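# Slide the table bin into the shelf's empty slot

## Task

Take the open bin from the table and set it into the empty slot in the shelf's row of bins. Its open front must face outward like its neighbours, and its parts must stay inside it. Tilt it if needed to clear the low board overhead. Push it fully in so it sits behind the shelf's front lip. The other bins' parts must stay in their own bins. Finally release the bin and move the grippers away; the result only counts if it stays in place without the robot holding it.

## Robot and tools

Robot: two five-joint arms, left_arm and right_arm, each with a parallel gripper. Each arm has a waist (turns about a vertical axis fixed to its base; counterclockwise seen from above as the angle grows), then shoulder, elbow and wrist pitch, which bend the arm in one plane through the waist axis, and a wrist roll that spins the gripper about the finger direction. The fingers can therefore only point within that vertical plane, never sideways out of it.

Frame: one shared scene frame. Origin on the table top midway between the arms, +z up, +x out over the table, left_arm on the +y side. The names left/right do not refer to image sides. Gripper fingers point along the gripper's +z and open along its y. The reported end_effector_position is the point between the closed pads, about 2 cm short of the fingertips; closing pushes the tips about 10 mm further out. Printed hand positions can be off, more so at long reach.

Row layout (used by both execute_actions and move): one flat list of 12 numbers covering both arms, each in [-1, 1], even if only one arm moves. First left_arm: wrist roll, elbow, waist, wrist pitch, shoulder, opening; then right_arm in the same order. Joint entries are offsets, scaled so 1.0 = 2.036 rad. Shoulder and wrist pitch signs are flipped relative to the URDF, in commands and in all results. Stated ranges in URDF signs: waist -6.283..6.283, shoulder -2.059..2.094 (so -2.094..2.059 in your numbers), elbow -3.927..0.192, wrist pitch -1.693..3.142 (so -3.142..1.693 in your numbers), wrist roll -6.283..6.283. True ends may differ by about 0.010 rad. Opening is absolute, not an offset: +1 fully open, -1 closed.

execute_actions(actions): a list of actions; each action is a table of 0 to 15 rows, each row lasting one 1/30 s step; a short table repeats its final row to fill 15 steps. Joint offsets in every row are measured from the joint angles at the start of that action (for the first action, the last reported angles), not from the previous row. An action asking a joint to go more than 0.010 rad beyond its range (from its starting angles) is rejected for both arms; a malformed action, or a first action failing that check, rejects the whole call. Requests past a real end that go further out are clipped there, reported as "joint sent to its limit". An empty list just returns state and images.

move(target, speed, blocking): target is one 12-number row; joint offsets are taken from the Joint positions of the latest result that printed them, giving a goal angle per joint. All joints travel in sync, so grippers trace curves. speed (rad/s, 0.01 to 2, default 0.5) is the top speed of the joint with the longest way to go; paths last 0.5 to 10 s and are cut off after 10 s. No collision avoidance. Faster moves and targets set beyond contact hit and press harder. blocking=false returns after 0.5 s while motion continues; until a result shows it ended, use wait or stop before any other motion call. The extra "move:" line reports the ending (done, off_target, moving, held, fault), limits=held or limits=none, and each arm's joint furthest from target. Sending the offsets from Joint positions to Joint targets keeps a pressing arm pressing about as before.

wait(seconds): 0 to 10; arms hold their last command, a running move continues. stop(): brakes a running move (needs room); fingers keep moving. zoom_image(camera, region): camera cam_head_left or cam_head_right (each 896x504), region [x0, y0, x1, y1] in pixels from the top-left, at most 504x504. finished_scene(scene): ends the given scene (integer) irreversibly after the robot holds its last command; call it only when the bin is released and stable.

Results: the state line gives each gripper's position (m), quaternion wxyz and velocities. Joint positions / Joint velocities list each arm's joints in the row order (rad, rad/s) then the finger-pad gap (m; 0.084 fully open). Joint targets shows what joints are currently driven toward. grip_measured is the finger opening on the command scale. "joint command not followed" means a clearance check altered some joint targets. MOTOR HOT appears from 65 °C; at 80 °C an OVER-TEMPERATURE FAULT brakes that arm until it cools.

Motion limits: each joint's target is kept within 0.623 rad of its measured angle per step; targets that would jump the gripper more than 70 mm are scaled back; drive speed at most 3.14 rad/s with 0.16 s to accelerate. Big moves may need several actions; leftover motion may need re-commanding.

Gripping: to hold, command an opening well below grip_measured; lower squeezes harder (about 24 N per pad max on objects up to ~6 cm). Fast closes can hit hard. Brief tugs on held parts or pushes on loose items can occur.

Avoid: knocking or placing anything off the table, arm-to-arm contact, hard impacts or pushes, dropping or tipping the bin so parts spill. Torque load limits (N m): waist 44.5, shoulder 44.5, elbow 26.7, wrist pitch 17.8, wrist roll 17.8, including held weight; reaching one halts that arm, backs the joint off, holds it 10 s and skips the rest of the call. Holding loads heats motors, and the simulation keeps running while you compose replies.

Each tool is called as name(argument=value, ...), one argument or row to a line, values as JSON.

## Session

I'll start by looking at the scene.

execute_actions(
  actions=[],
)

Scene clock: 0.00 s.
left_arm: end_effector_position=(+0.3596, -0.0822, +0.2113) grip_measured=+1.00 end_effector_quat_wxyz=(+0.308, +0.879, +0.341, +0.131) end_effector_velocity=(-0.000, -0.000, -0.000) end_effector_angular_velocity=(+0.000, +0.001, -0.000) | right_arm: end_effector_position=(+0.2481, -0.4915, +0.2549) grip_measured=+1.00 end_effector_quat_wxyz=(-0.025, +0.998, -0.037, -0.034) end_effector_velocity=(+0.000, -0.000, +0.000) end_effector_angular_velocity=(-0.001, -0.001, -0.001)
Joint names: [wrist roll, elbow, waist, wrist pitch, shoulder]
Joint positions: left_arm=[-1.54  -0.516 -0.795 -0.068  0.235  0.084] | right_arm=[-0.592 -0.663 -0.644 -1.389  0.642  0.084]
Joint velocities: left_arm=[-0.001  0.    -0.001  0.    -0.     0.   ] | right_arm=[ 0.001 -0.001  0.     0.     0.    -0.   ]
Joint targets: left_arm=[-1.540 -0.516 -0.795 -0.068 0.235] | right_arm=[-0.592 -0.663 -0.644 -1.389 0.642]

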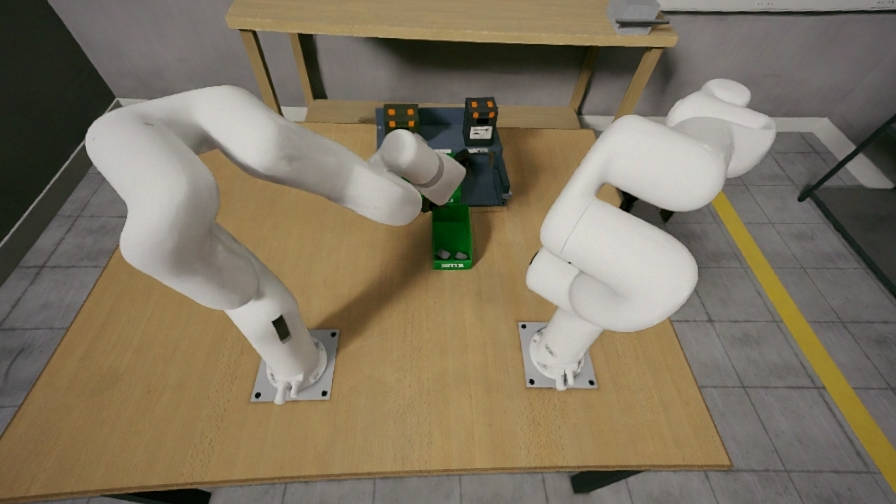

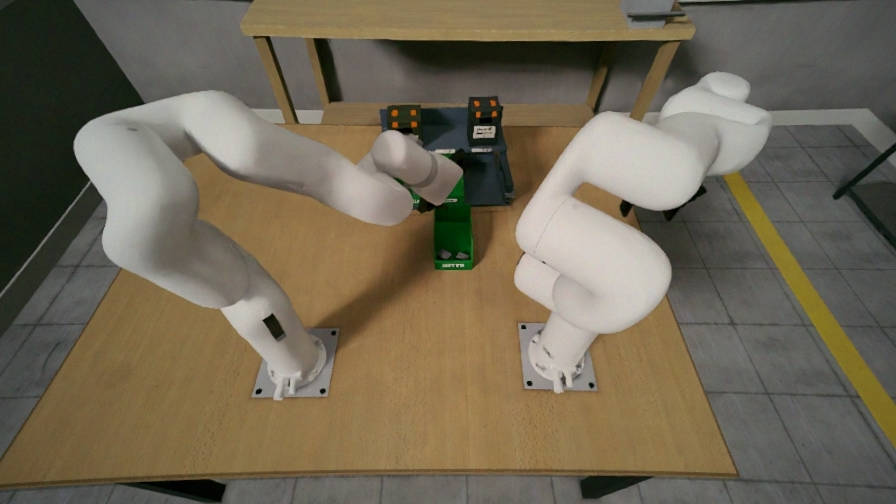

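zoom_image(
  camera="cam_head_left",
  region=[340, 80, 560, 290],
)

zoom_image(
  camera="cam_head_right",
  region=[340, 80, 560, 290],
)

Region (340, 80, 560, 290) of cam_head_left's 896x504 image, scaled by 2.291, with more detail than that image has; it fills the top 481 rows of this view, and the rest is white.

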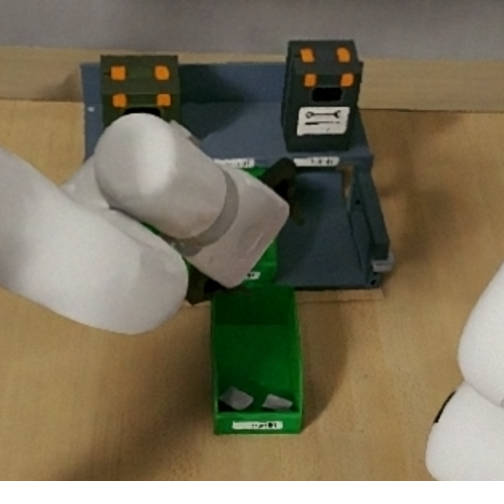

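Region (340, 80, 560, 290) of cam_head_right's 896x504 image, scaled by 2.291, with more detail than that image has; it fills the top 481 rows of this view, and the rest is white.

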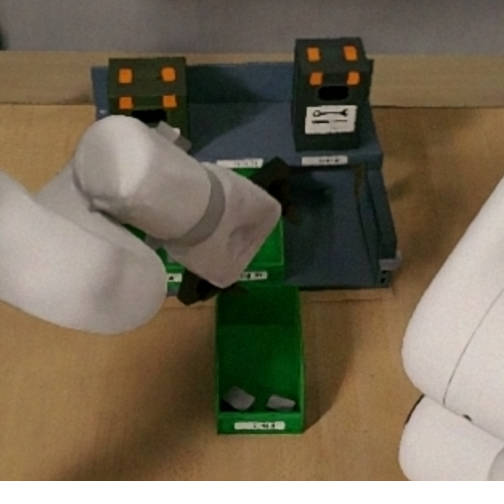

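move(
  target=[0, 0, 0.7, 0, 0.2, 1, 0, 0, 0, 0, 0, 1],
  speed=1.0,
)

Scene clock: 41.10 s.
left_arm: end_effector_position=(+0.4014, +0.5497, +0.4110) grip_measured=+1.00 end_effector_quat_wxyz=(+0.229, +0.402, +0.755, +0.465) end_effector_velocity=(-0.001, +0.002, +0.001) end_effector_angular_velocity=(+0.002, -0.001, +0.004) | right_arm: end_effector_position=(+0.2481, -0.4915, +0.2549) grip_measured=+1.00 end_effector_quat_wxyz=(-0.025, +0.998, -0.037, -0.034) end_effector_velocity=(+0.000, -0.000, +0.001) end_effector_angular_velocity=(-0.001, -0.001, -0.001)
Joint names: [wrist roll, elbow, waist, wrist pitch, shoulder]
Joint positions: left_arm=[-1.54  -0.515  0.629 -0.068  0.642  0.084] | right_arm=[-0.592 -0.663 -0.644 -1.389  0.642  0.084]
Joint velocities: left_arm=[ 0.001 -0.     0.005  0.     0.001  0.   ] | right_arm=[ 0.001 -0.     0.    -0.     0.002  0.   ]
Joint targets: left_arm=[-1.540 -0.516 0.629 -0.068 0.642] | right_arm=[-0.592 -0.663 -0.644 -1.389 0.642]
move: done; limits=none; left_arm: farthest joint: the waist, 0.001 radians from its target (1.425 radians at the start); right_arm: farthest joint: the waist, 0.000 radians from its target (0.000 radians at the start)

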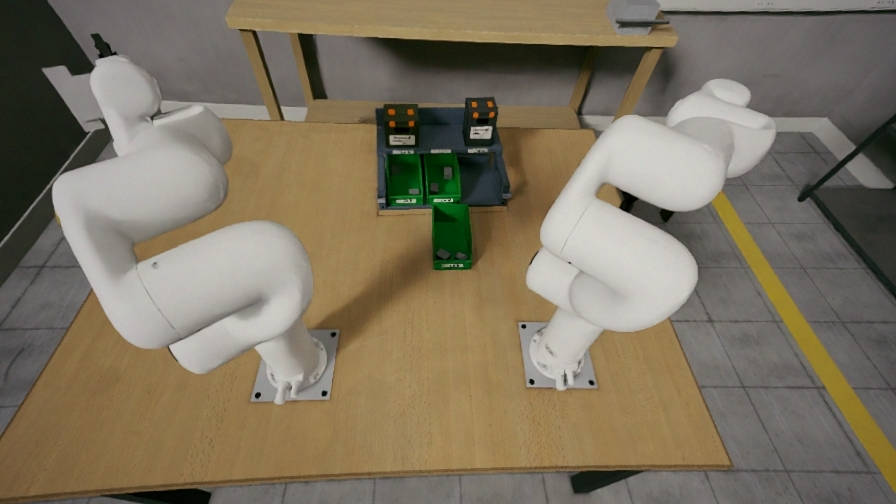

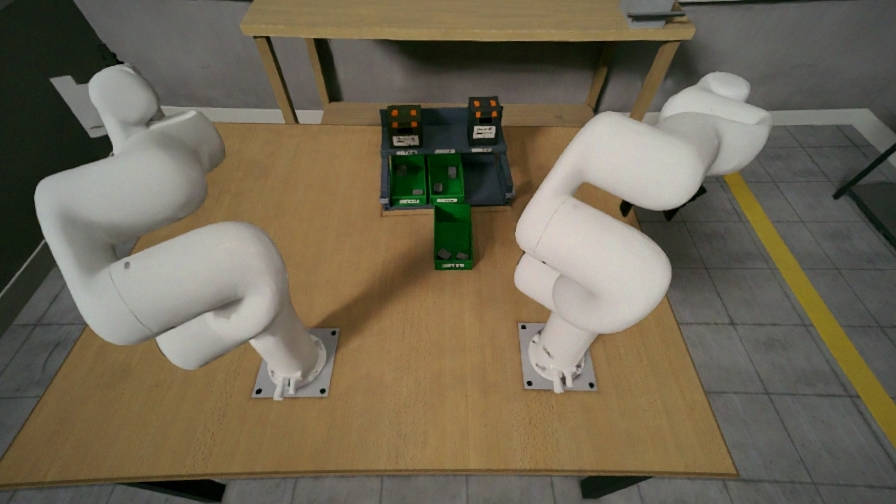

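zoom_image(
  camera="cam_head_left",
  region=[360, 90, 540, 280],
)

zoom_image(
  camera="cam_head_right",
  region=[360, 90, 540, 280],
)

Region (360, 90, 540, 280) of cam_head_left's 896x504 image, scaled by 2.653, with more detail than that image has; it fills the left 477 columns of this view, and the rest is white.

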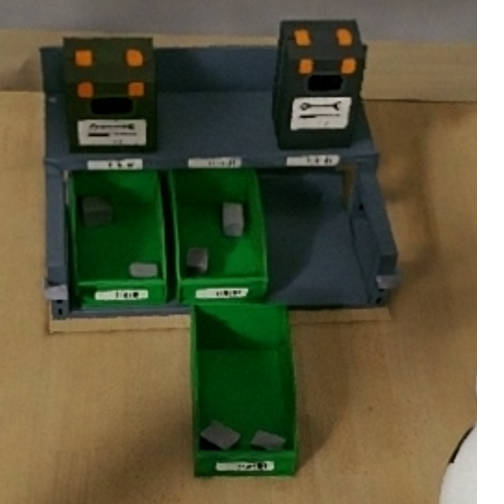

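Region (360, 90, 540, 280) of cam_head_right's 896x504 image, scaled by 2.653, with more detail than that image has; it fills the left 477 columns of this view, and the rest is white.

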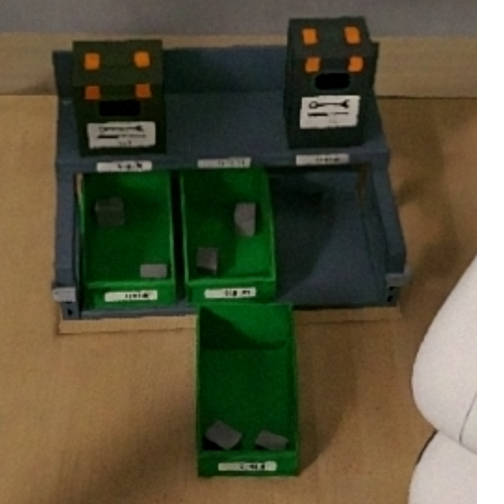

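zoom_image(
  camera="cam_head_left",
  region=[230, 300, 630, 420],
)

Region (230, 300, 630, 420) of cam_head_left's 896x504 image, scaled by 1.260, with more detail than that image has; it fills the top 151 rows of this view, and the rest is white.

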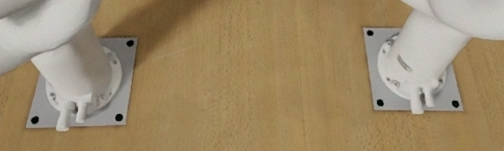

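zoom_image(
  camera="cam_head_left",
  region=[240, 310, 360, 420],
)

zoom_image(
  camera="cam_head_left",
  region=[500, 300, 620, 410],
)

Region (240, 310, 360, 420) of cam_head_left's 896x504 image, scaled by 4.200, with more detail than that image has; it fills the top 462 rows of this view, and the rest is white.

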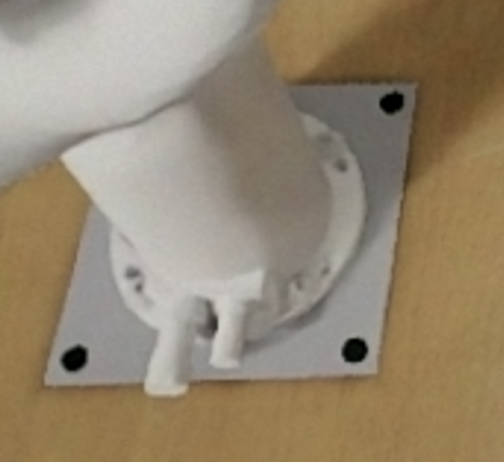

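Region (500, 300, 620, 410) of cam_head_left's 896x504 image, scaled by 4.200, with more detail than that image has; it fills the top 462 rows of this view, and the rest is white.

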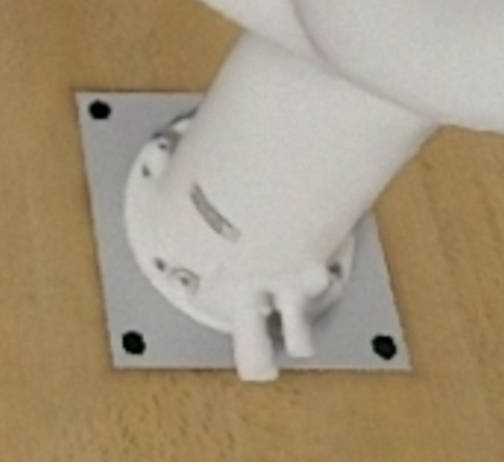

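zoom_image(
  camera="cam_head_left",
  region=[420, 140, 520, 230],
)

zoom_image(
  camera="cam_head_right",
  region=[420, 140, 520, 230],
)

zoom_image(
  camera="cam_head_left",
  region=[410, 195, 500, 280],
)

Region (420, 140, 520, 230) of cam_head_left's 896x504 image, scaled by 5.040, with more detail than that image has; it fills the top 454 rows of this view, and the rest is white.

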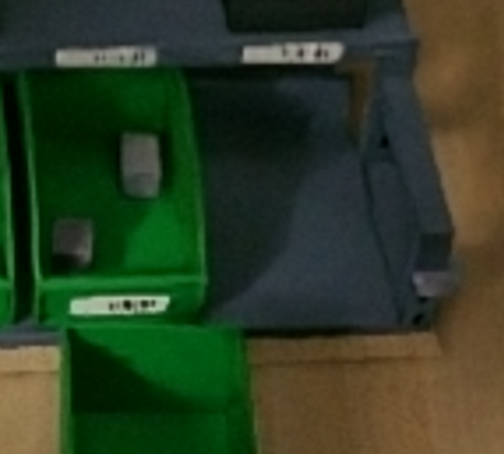

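Region (420, 140, 520, 230) of cam_head_right's 896x504 image, scaled by 5.040, with more detail than that image has; it fills the top 454 rows of this view, and the rest is white.

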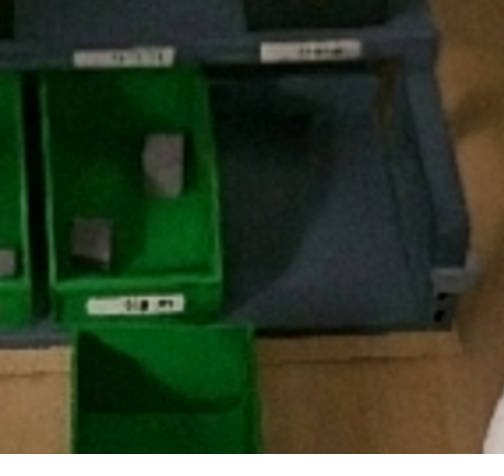

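Region (410, 195, 500, 280) of cam_head_left's 896x504 image, scaled by 5.600, with more detail than that image has.

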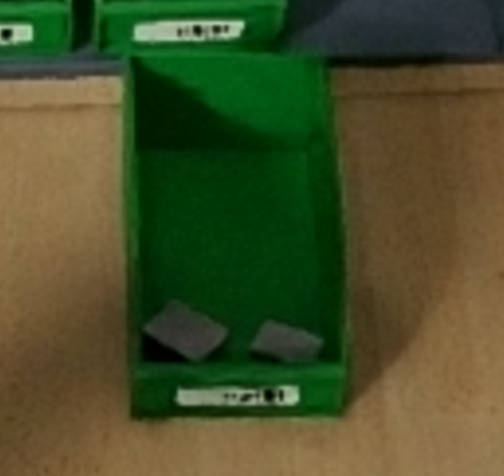

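zoom_image(
  camera="cam_head_left",
  region=[370, 180, 440, 225],
)

zoom_image(
  camera="cam_head_left",
  region=[450, 180, 520, 225],
)

Region (370, 180, 440, 225) of cam_head_left's 896x504 image, scaled by 7.200, with more detail than that image has; it fills the top 324 rows of this view, and the rest is white.

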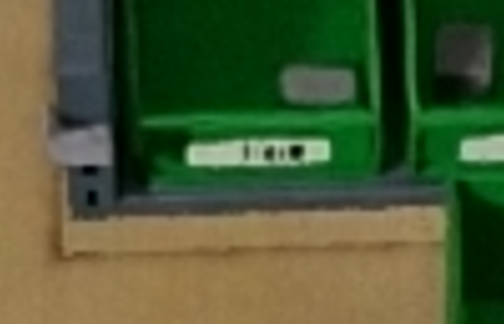

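Region (450, 180, 520, 225) of cam_head_left's 896x504 image, scaled by 7.200, with more detail than that image has; it fills the top 324 rows of this view, and the rest is white.

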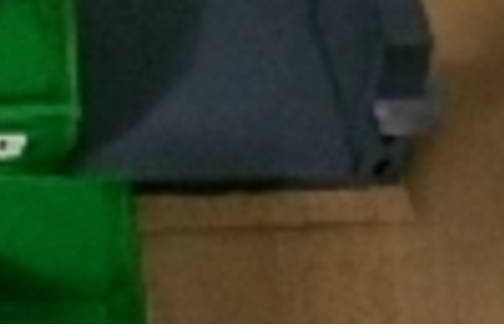

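move(
  target=[0, 0, 0, 0, 0, 1, -0.1125, 0.0844, 0.6945, 0.2897, -0.1641, 0.0],
  speed=1.0,
)

Scene clock: 163.13 s.
left_arm: end_effector_position=(+0.4014, +0.5497, +0.4110) grip_measured=+1.00 end_effector_quat_wxyz=(+0.229, +0.402, +0.755, +0.465) end_effector_velocity=(-0.000, +0.000, +0.001) end_effector_angular_velocity=(+0.002, -0.000, -0.000) | right_arm: end_effector_position=(+0.2796, -0.0884, +0.1198) grip_measured=-0.01 end_effector_quat_wxyz=(+0.000, +0.708, +0.706, +0.000) end_effector_velocity=(-0.001, +0.001, -0.000) end_effector_angular_velocity=(-0.000, +0.000, +0.006)
Joint names: [wrist roll, elbow, waist, wrist pitch, shoulder]
Joint positions: left_arm=[-1.54  -0.515  0.629 -0.068  0.642  0.084] | right_arm=[-0.821 -0.492  0.769 -0.799  0.308  0.044]
Joint velocities: left_arm=[ 0.001 -0.001  0.     0.     0.     0.   ] | right_arm=[-0.001  0.     0.005  0.001 -0.001  0.   ]
Joint targets: left_arm=[-1.540 -0.515 0.629 -0.068 0.642] | right_arm=[-0.821 -0.492 0.770 -0.799 0.308]
move: done; limits=none; left_arm: farthest joint: the waist, 0.000 radians from its target (0.000 radians at the start); right_arm: farthest joint: the waist, 0.001 radians from its target (1.414 radians at the start)

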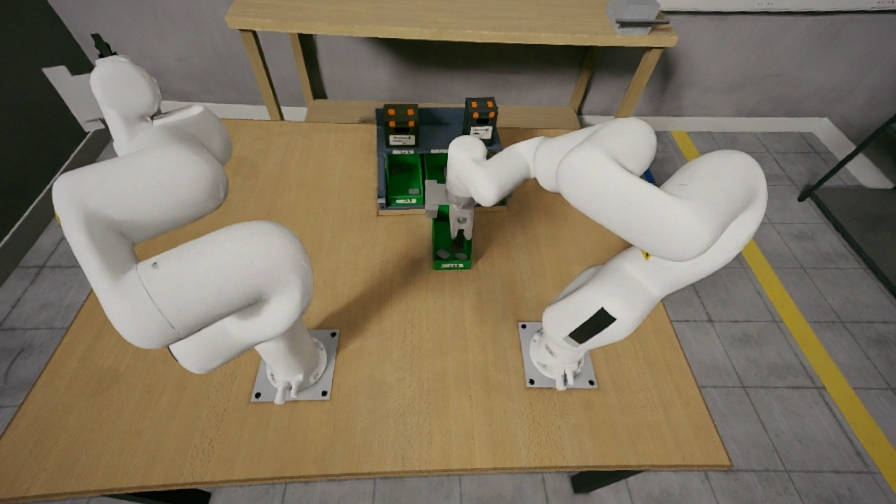

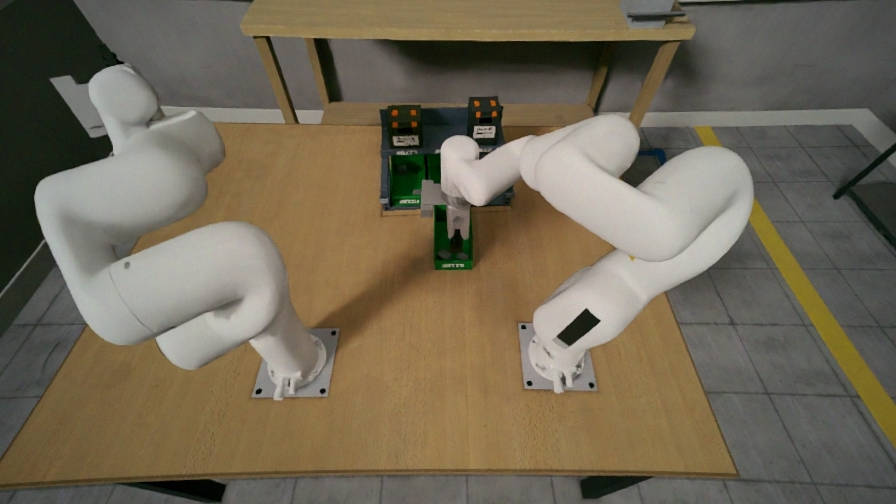

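zoom_image(
  camera="cam_head_left",
  region=[410, 195, 500, 280],
)

zoom_image(
  camera="cam_head_right",
  region=[410, 195, 500, 280],
)

Region (410, 195, 500, 280) of cam_head_left's 896x504 image, scaled by 5.600, with more detail than that image has.

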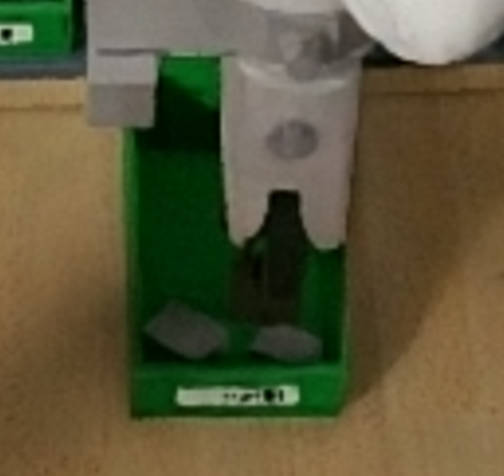

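Region (410, 195, 500, 280) of cam_head_right's 896x504 image, scaled by 5.600, with more detail than that image has.

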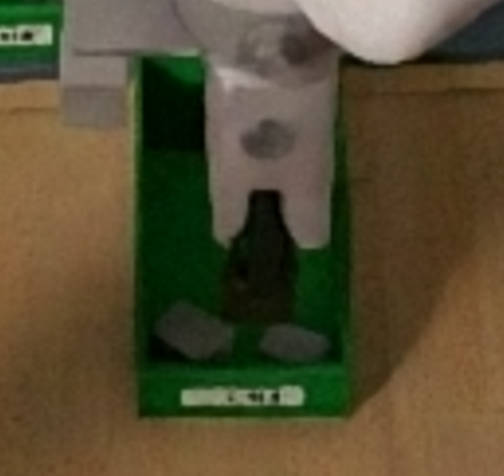

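move(
  target=[0, 0, 0, 0, 0, 1, 0.0047, 0.0286, 0.0060, 0.1188, -0.0906, 0.0],
  speed=0.4,
)

zoom_image(
  camera="cam_head_left",
  region=[410, 205, 500, 290],
)

zoom_image(
  camera="cam_head_right",
  region=[410, 205, 500, 290],
)

Scene clock: 191.00 s.
left_arm: end_effector_position=(+0.4014, +0.5497, +0.4110) grip_measured=+1.00 end_effector_quat_wxyz=(+0.229, +0.402, +0.755, +0.465) end_effector_velocity=(-0.000, +0.000, -0.001) end_effector_angular_velocity=(-0.001, +0.001, +0.000) | right_arm: end_effector_position=(+0.2772, -0.0850, +0.0550) grip_measured=-0.01 end_effector_quat_wxyz=(+0.000, +0.707, +0.707, +0.000) end_effector_velocity=(-0.001, -0.001, -0.002) end_effector_angular_velocity=(-0.003, +0.003, +0.000)
Joint names: [wrist roll, elbow, waist, wrist pitch, shoulder]
Joint positions: left_arm=[-1.54  -0.515  0.629 -0.068  0.642  0.084] | right_arm=[-0.811 -0.434  0.781 -0.558  0.124  0.044]
Joint velocities: left_arm=[0.    0.002 0.    0.    0.    0.   ] | right_arm=[-0.001  0.003 -0.     0.001 -0.002  0.   ]
Joint targets: left_arm=[-1.540 -0.515 0.629 -0.068 0.642] | right_arm=[-0.811 -0.434 0.781 -0.558 0.124]
move: done; limits=none; left_arm: farthest joint: the waist, 0.000 radians from its target (0.000 radians at the start); right_arm: farthest joint: the shoulder, 0.001 radians from its target (0.184 radians at the start)

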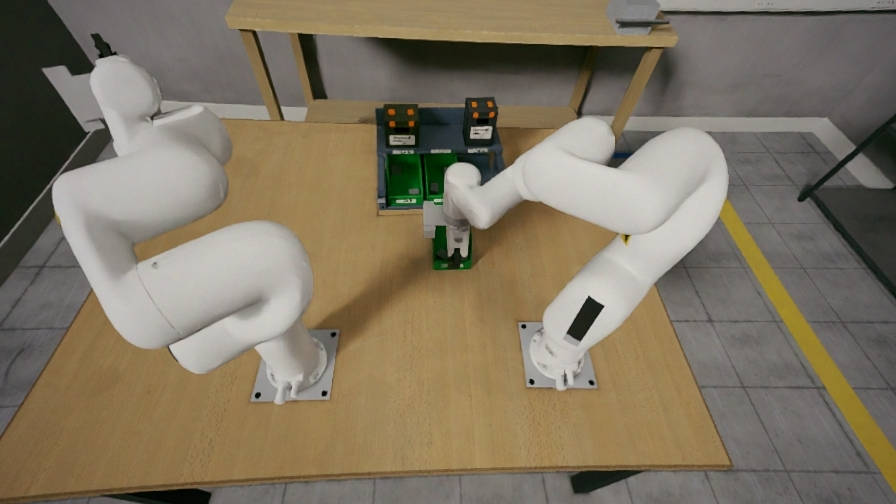

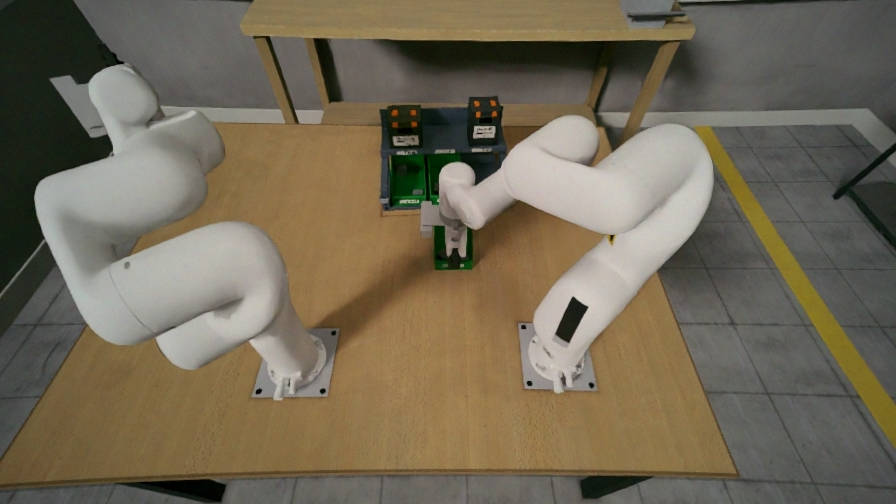

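Region (410, 205, 500, 290) of cam_head_left's 896x504 image, scaled by 5.600, with more detail than that image has.

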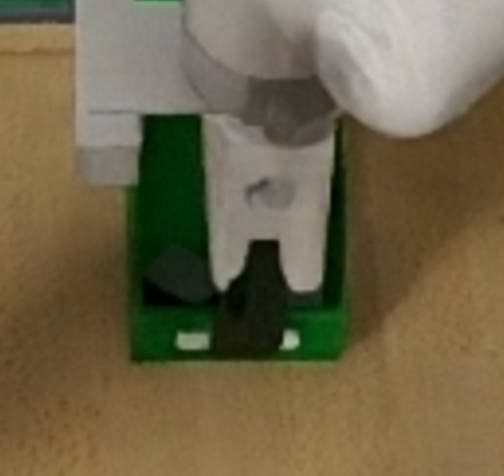

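Region (410, 205, 500, 290) of cam_head_right's 896x504 image, scaled by 5.600, with more detail than that image has.

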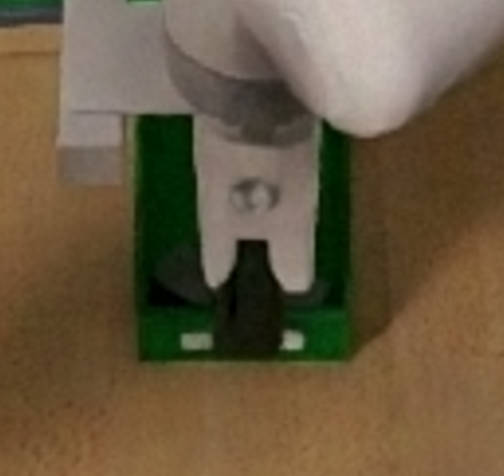

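move(
  target=[0, 0, 0, 0, 0, 1, 0.0024, 0.0004, 0.0024, 0.0280, -0.0275, 0.0],
  speed=0.15,
)

zoom_image(
  camera="cam_head_left",
  region=[410, 205, 500, 290],
)

zoom_image(
  camera="cam_head_right",
  region=[410, 205, 500, 290],
)

Scene clock: 221.47 s.
left_arm: end_effector_position=(+0.4014, +0.5497, +0.4110) grip_measured=+1.00 end_effector_quat_wxyz=(+0.229, +0.402, +0.755, +0.465) end_effector_velocity=(+0.000, -0.001, -0.001) end_effector_angular_velocity=(-0.000, +0.001, -0.002) | right_arm: end_effector_position=(+0.2811, -0.0794, +0.0448) grip_measured=-0.01 end_effector_quat_wxyz=(+0.000, +0.708, +0.706, +0.008) end_effector_velocity=(-0.001, -0.000, +0.000) end_effector_angular_velocity=(-0.001, +0.002, +0.002)
Joint names: [wrist roll, elbow, waist, wrist pitch, shoulder]
Joint positions: left_arm=[-1.54  -0.515  0.629 -0.068  0.642  0.084] | right_arm=[-0.806 -0.438  0.785 -0.499  0.077  0.044]
Joint velocities: left_arm=[ 0.     0.001 -0.002  0.     0.     0.   ] | right_arm=[ 0.     0.002  0.002 -0.003  0.003  0.   ]
Joint targets: left_arm=[-1.540 -0.515 0.629 -0.068 0.642] | right_arm=[-0.807 -0.433 0.786 -0.501 0.068]
move: done; limits=none; left_arm: farthest joint: the waist, 0.000 radians from its target (0.000 radians at the start); right_arm: farthest joint: the shoulder, 0.009 radians from its target (0.056 radians at the start)

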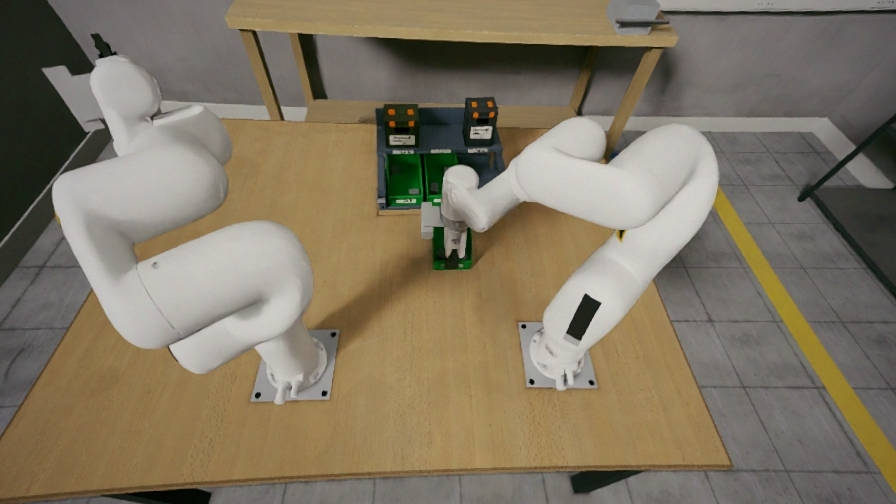

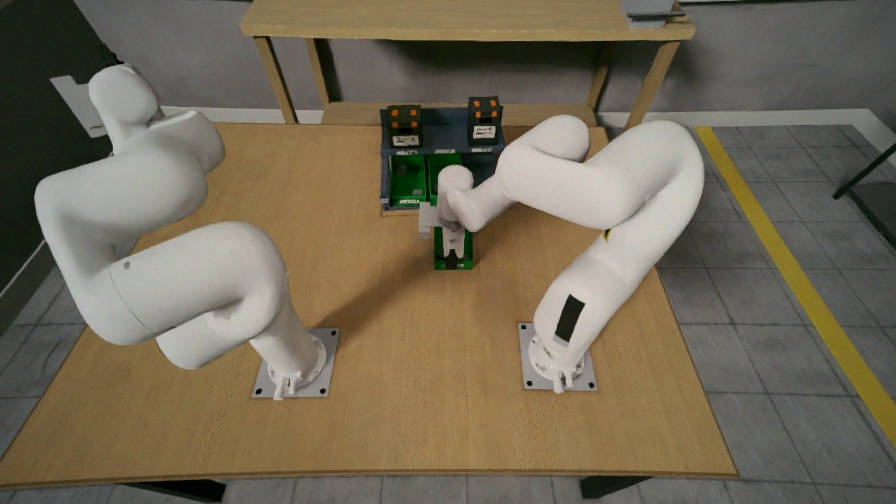

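Region (410, 205, 500, 290) of cam_head_left's 896x504 image, scaled by 5.600, with more detail than that image has.

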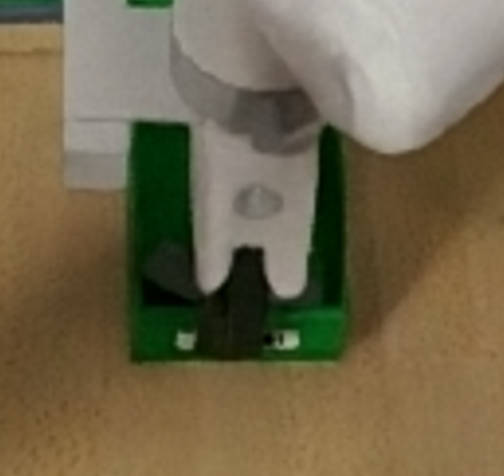

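Region (410, 205, 500, 290) of cam_head_right's 896x504 image, scaled by 5.600, with more detail than that image has.

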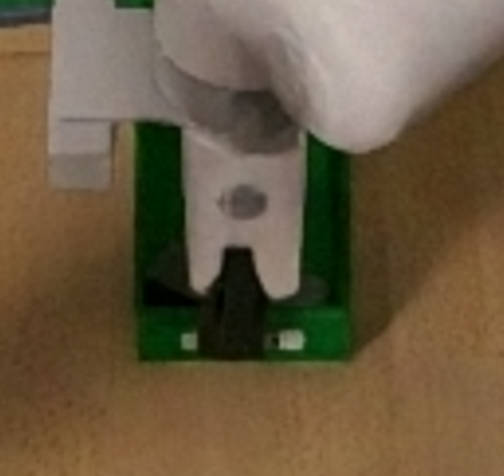

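move(
  target=[0, 0, 0, 0, 0, 1, 0.0, 0.0021, 0.0005, -0.0285, 0.0228, 0.0],
  speed=0.2,
)

zoom_image(
  camera="cam_head_left",
  region=[410, 205, 500, 290],
)

Scene clock: 231.83 s.
left_arm: end_effector_position=(+0.4014, +0.5497, +0.4110) grip_measured=+1.00 end_effector_quat_wxyz=(+0.229, +0.402, +0.755, +0.465) end_effector_velocity=(-0.000, -0.000, -0.001) end_effector_angular_velocity=(-0.001, +0.001, -0.000) | right_arm: end_effector_position=(+0.2757, -0.0840, +0.0545) grip_measured=-0.01 end_effector_quat_wxyz=(-0.000, +0.707, +0.707, -0.000) end_effector_velocity=(+0.003, +0.002, +0.003) end_effector_angular_velocity=(+0.007, -0.007, -0.000)
Joint names: [wrist roll, elbow, waist, wrist pitch, shoulder]
Joint positions: left_arm=[-1.54  -0.515  0.629 -0.068  0.642  0.084] | right_arm=[-0.806 -0.433  0.786 -0.558  0.123  0.044]
Joint velocities: left_arm=[-0.     0.002 -0.    -0.    -0.     0.   ] | right_arm=[-0.    -0.004 -0.001  0.003  0.004 -0.   ]
Joint targets: left_arm=[-1.540 -0.515 0.629 -0.068 0.642] | right_arm=[-0.806 -0.434 0.786 -0.557 0.124]
move: done; limits=none; left_arm: farthest joint: the waist, 0.000 radians from its target (0.000 radians at the start); right_arm: farthest joint: the wrist pitch, 0.001 radians from its target (0.056 radians at the start)

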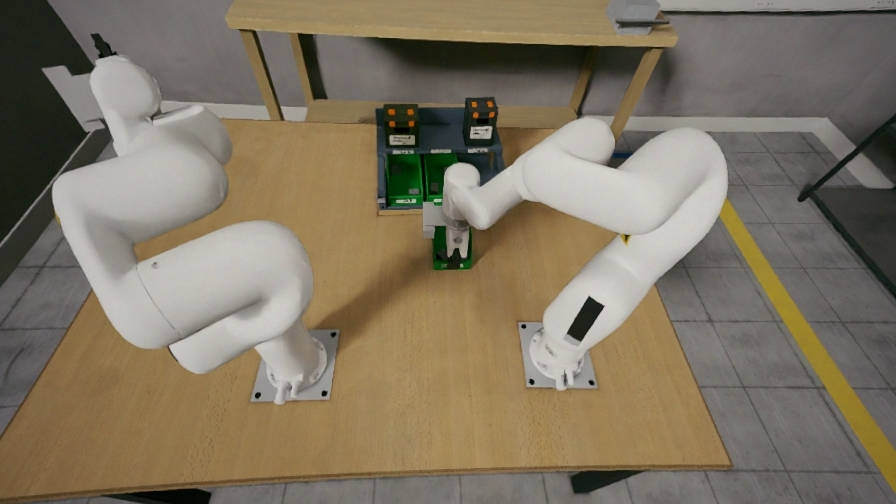

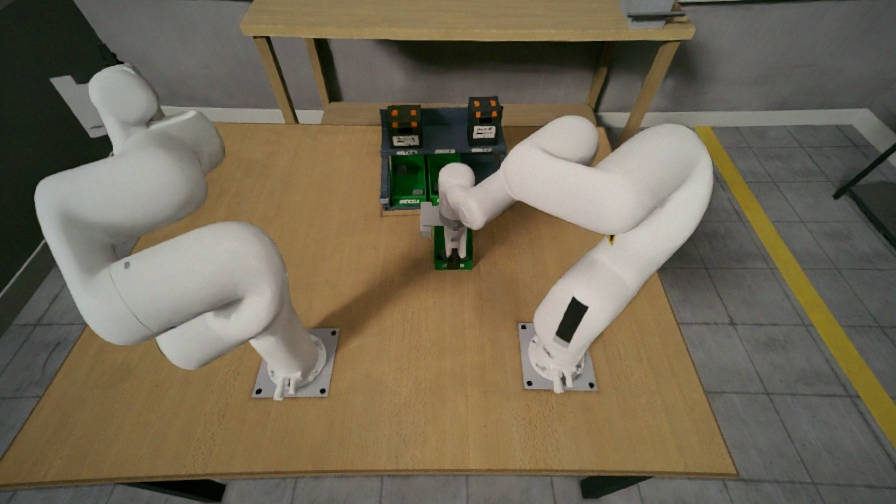

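Region (410, 205, 500, 290) of cam_head_left's 896x504 image, scaled by 5.600, with more detail than that image has.

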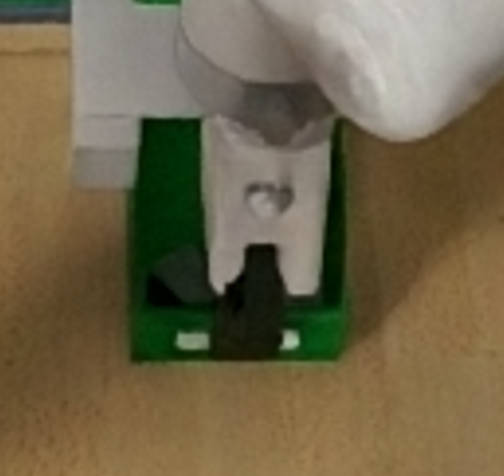

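move(
  target=[0, 0, 0, 0, 0, 1, 0.3468, -0.0176, 0, -0.0828, 0.0661, 0.0],
  speed=1.2,
)

Scene clock: 303.67 s.
left_arm: end_effector_position=(+0.4014, +0.5497, +0.4110) grip_measured=+1.00 end_effector_quat_wxyz=(+0.229, +0.402, +0.755, +0.465) end_effector_velocity=(-0.000, +0.000, +0.000) end_effector_angular_velocity=(+0.001, +0.000, -0.000) | right_arm: end_effector_position=(+0.2759, -0.0838, +0.0998) grip_measured=-0.01 end_effector_quat_wxyz=(-0.000, +0.908, +0.419, +0.000) end_effector_velocity=(+0.000, +0.000, +0.000) end_effector_angular_velocity=(+0.000, -0.000, -0.002)
Joint names: [wrist roll, elbow, waist, wrist pitch, shoulder]
Joint positions: left_arm=[-1.54  -0.515  0.629 -0.068  0.642  0.084] | right_arm=[-0.101 -0.469  0.786 -0.726  0.258  0.044]
Joint velocities: left_arm=[ 0.001 -0.001  0.     0.    -0.     0.   ] | right_arm=[ 0.002 -0.001 -0.    -0.     0.    -0.   ]
Joint targets: left_arm=[-1.540 -0.515 0.629 -0.068 0.642] | right_arm=[-0.100 -0.469 0.786 -0.726 0.258]
move: done; limits=none; left_arm: farthest joint: the waist, 0.000 radians from its target (0.000 radians at the start); right_arm: farthest joint: the wrist roll, 0.001 radians from its target (0.706 radians at the start)

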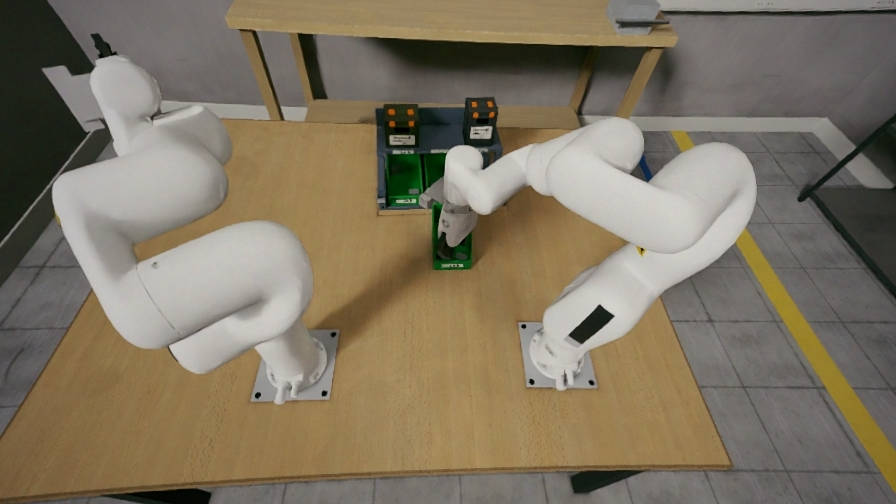

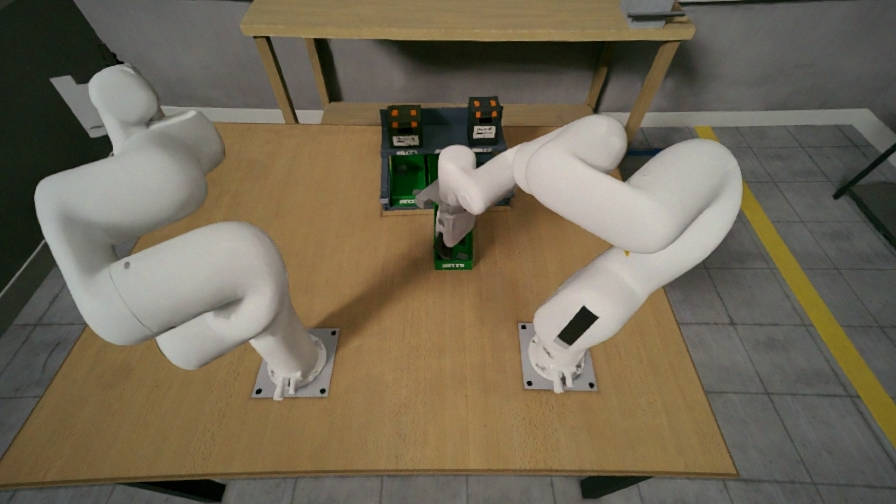

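move(
  target=[0, 0, 0, 0, 0, 1, 0.4112, -0.1475, -0.01365, -0.0098, -0.1382, 0.0],
  speed=1.2,
)

zoom_image(
  camera="cam_head_left",
  region=[395, 190, 495, 280],
)

zoom_image(
  camera="cam_head_right",
  region=[395, 190, 495, 280],
)

Scene clock: 312.07 s.
left_arm: end_effector_position=(+0.4014, +0.5497, +0.4110) grip_measured=+1.00 end_effector_quat_wxyz=(+0.229, +0.402, +0.755, +0.465) end_effector_velocity=(+0.000, -0.000, -0.001) end_effector_angular_velocity=(-0.001, +0.001, -0.000) | right_arm: end_effector_position=(+0.3449, -0.0341, +0.0996) grip_measured=-0.01 end_effector_quat_wxyz=(+0.000, +1.000, -0.000, -0.000) end_effector_velocity=(+0.000, +0.000, -0.000) end_effector_angular_velocity=(-0.000, +0.000, -0.002)
Joint names: [wrist roll, elbow, waist, wrist pitch, shoulder]
Joint positions: left_arm=[-1.54  -0.515  0.629 -0.068  0.642  0.084] | right_arm=[ 0.736 -0.769  0.758 -0.746 -0.023  0.044]
Joint velocities: left_arm=[-0.001  0.001 -0.001 -0.    -0.     0.   ] | right_arm=[ 0.002 -0.001 -0.     0.001 -0.002 -0.   ]
Joint targets: left_arm=[-1.540 -0.515 0.629 -0.068 0.642] | right_arm=[0.736 -0.769 0.758 -0.746 -0.024]
move: done; limits=none; left_arm: farthest joint: the waist, 0.000 radians from its target (0.000 radians at the start); right_arm: farthest joint: the waist, 0.000 radians from its target (0.028 radians at the start)

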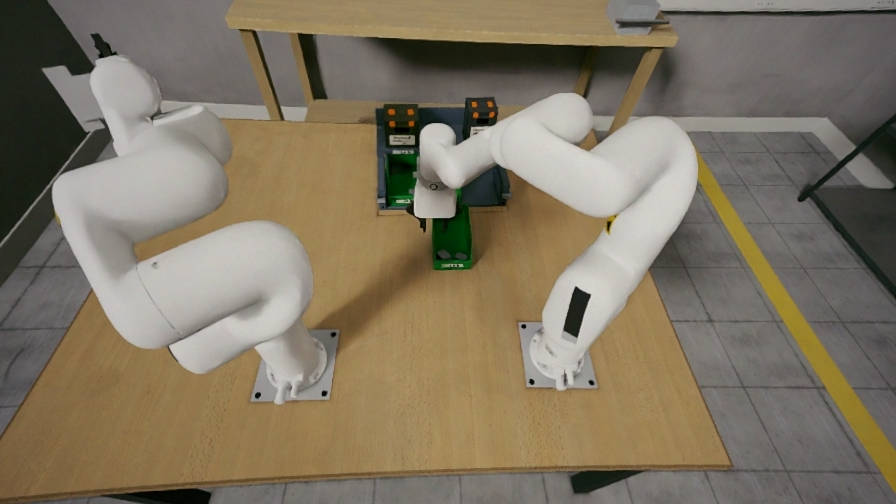

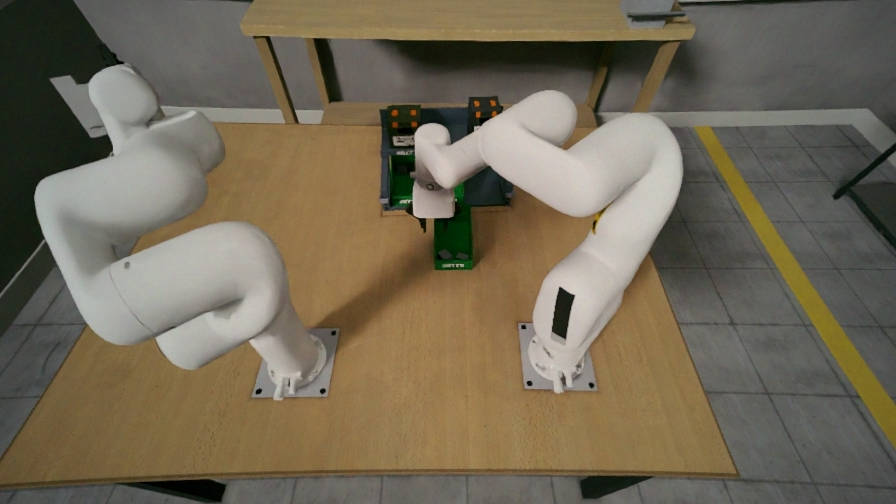

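Region (395, 190, 495, 280) of cam_head_left's 896x504 image, scaled by 5.040, with more detail than that image has; it fills the top 454 rows of this view, and the rest is white.

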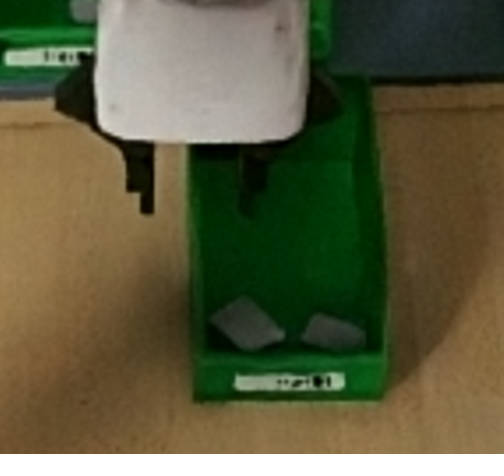

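Region (395, 190, 495, 280) of cam_head_right's 896x504 image, scaled by 5.040, with more detail than that image has; it fills the top 454 rows of this view, and the rest is white.

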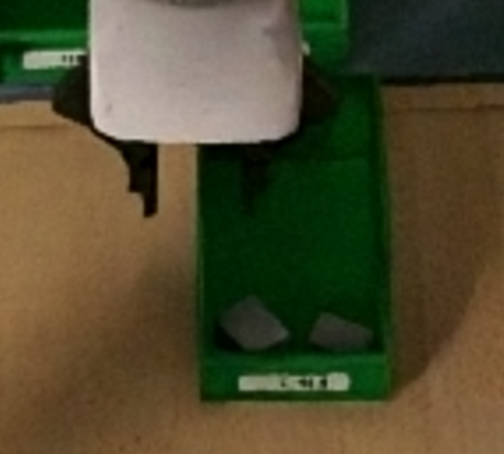

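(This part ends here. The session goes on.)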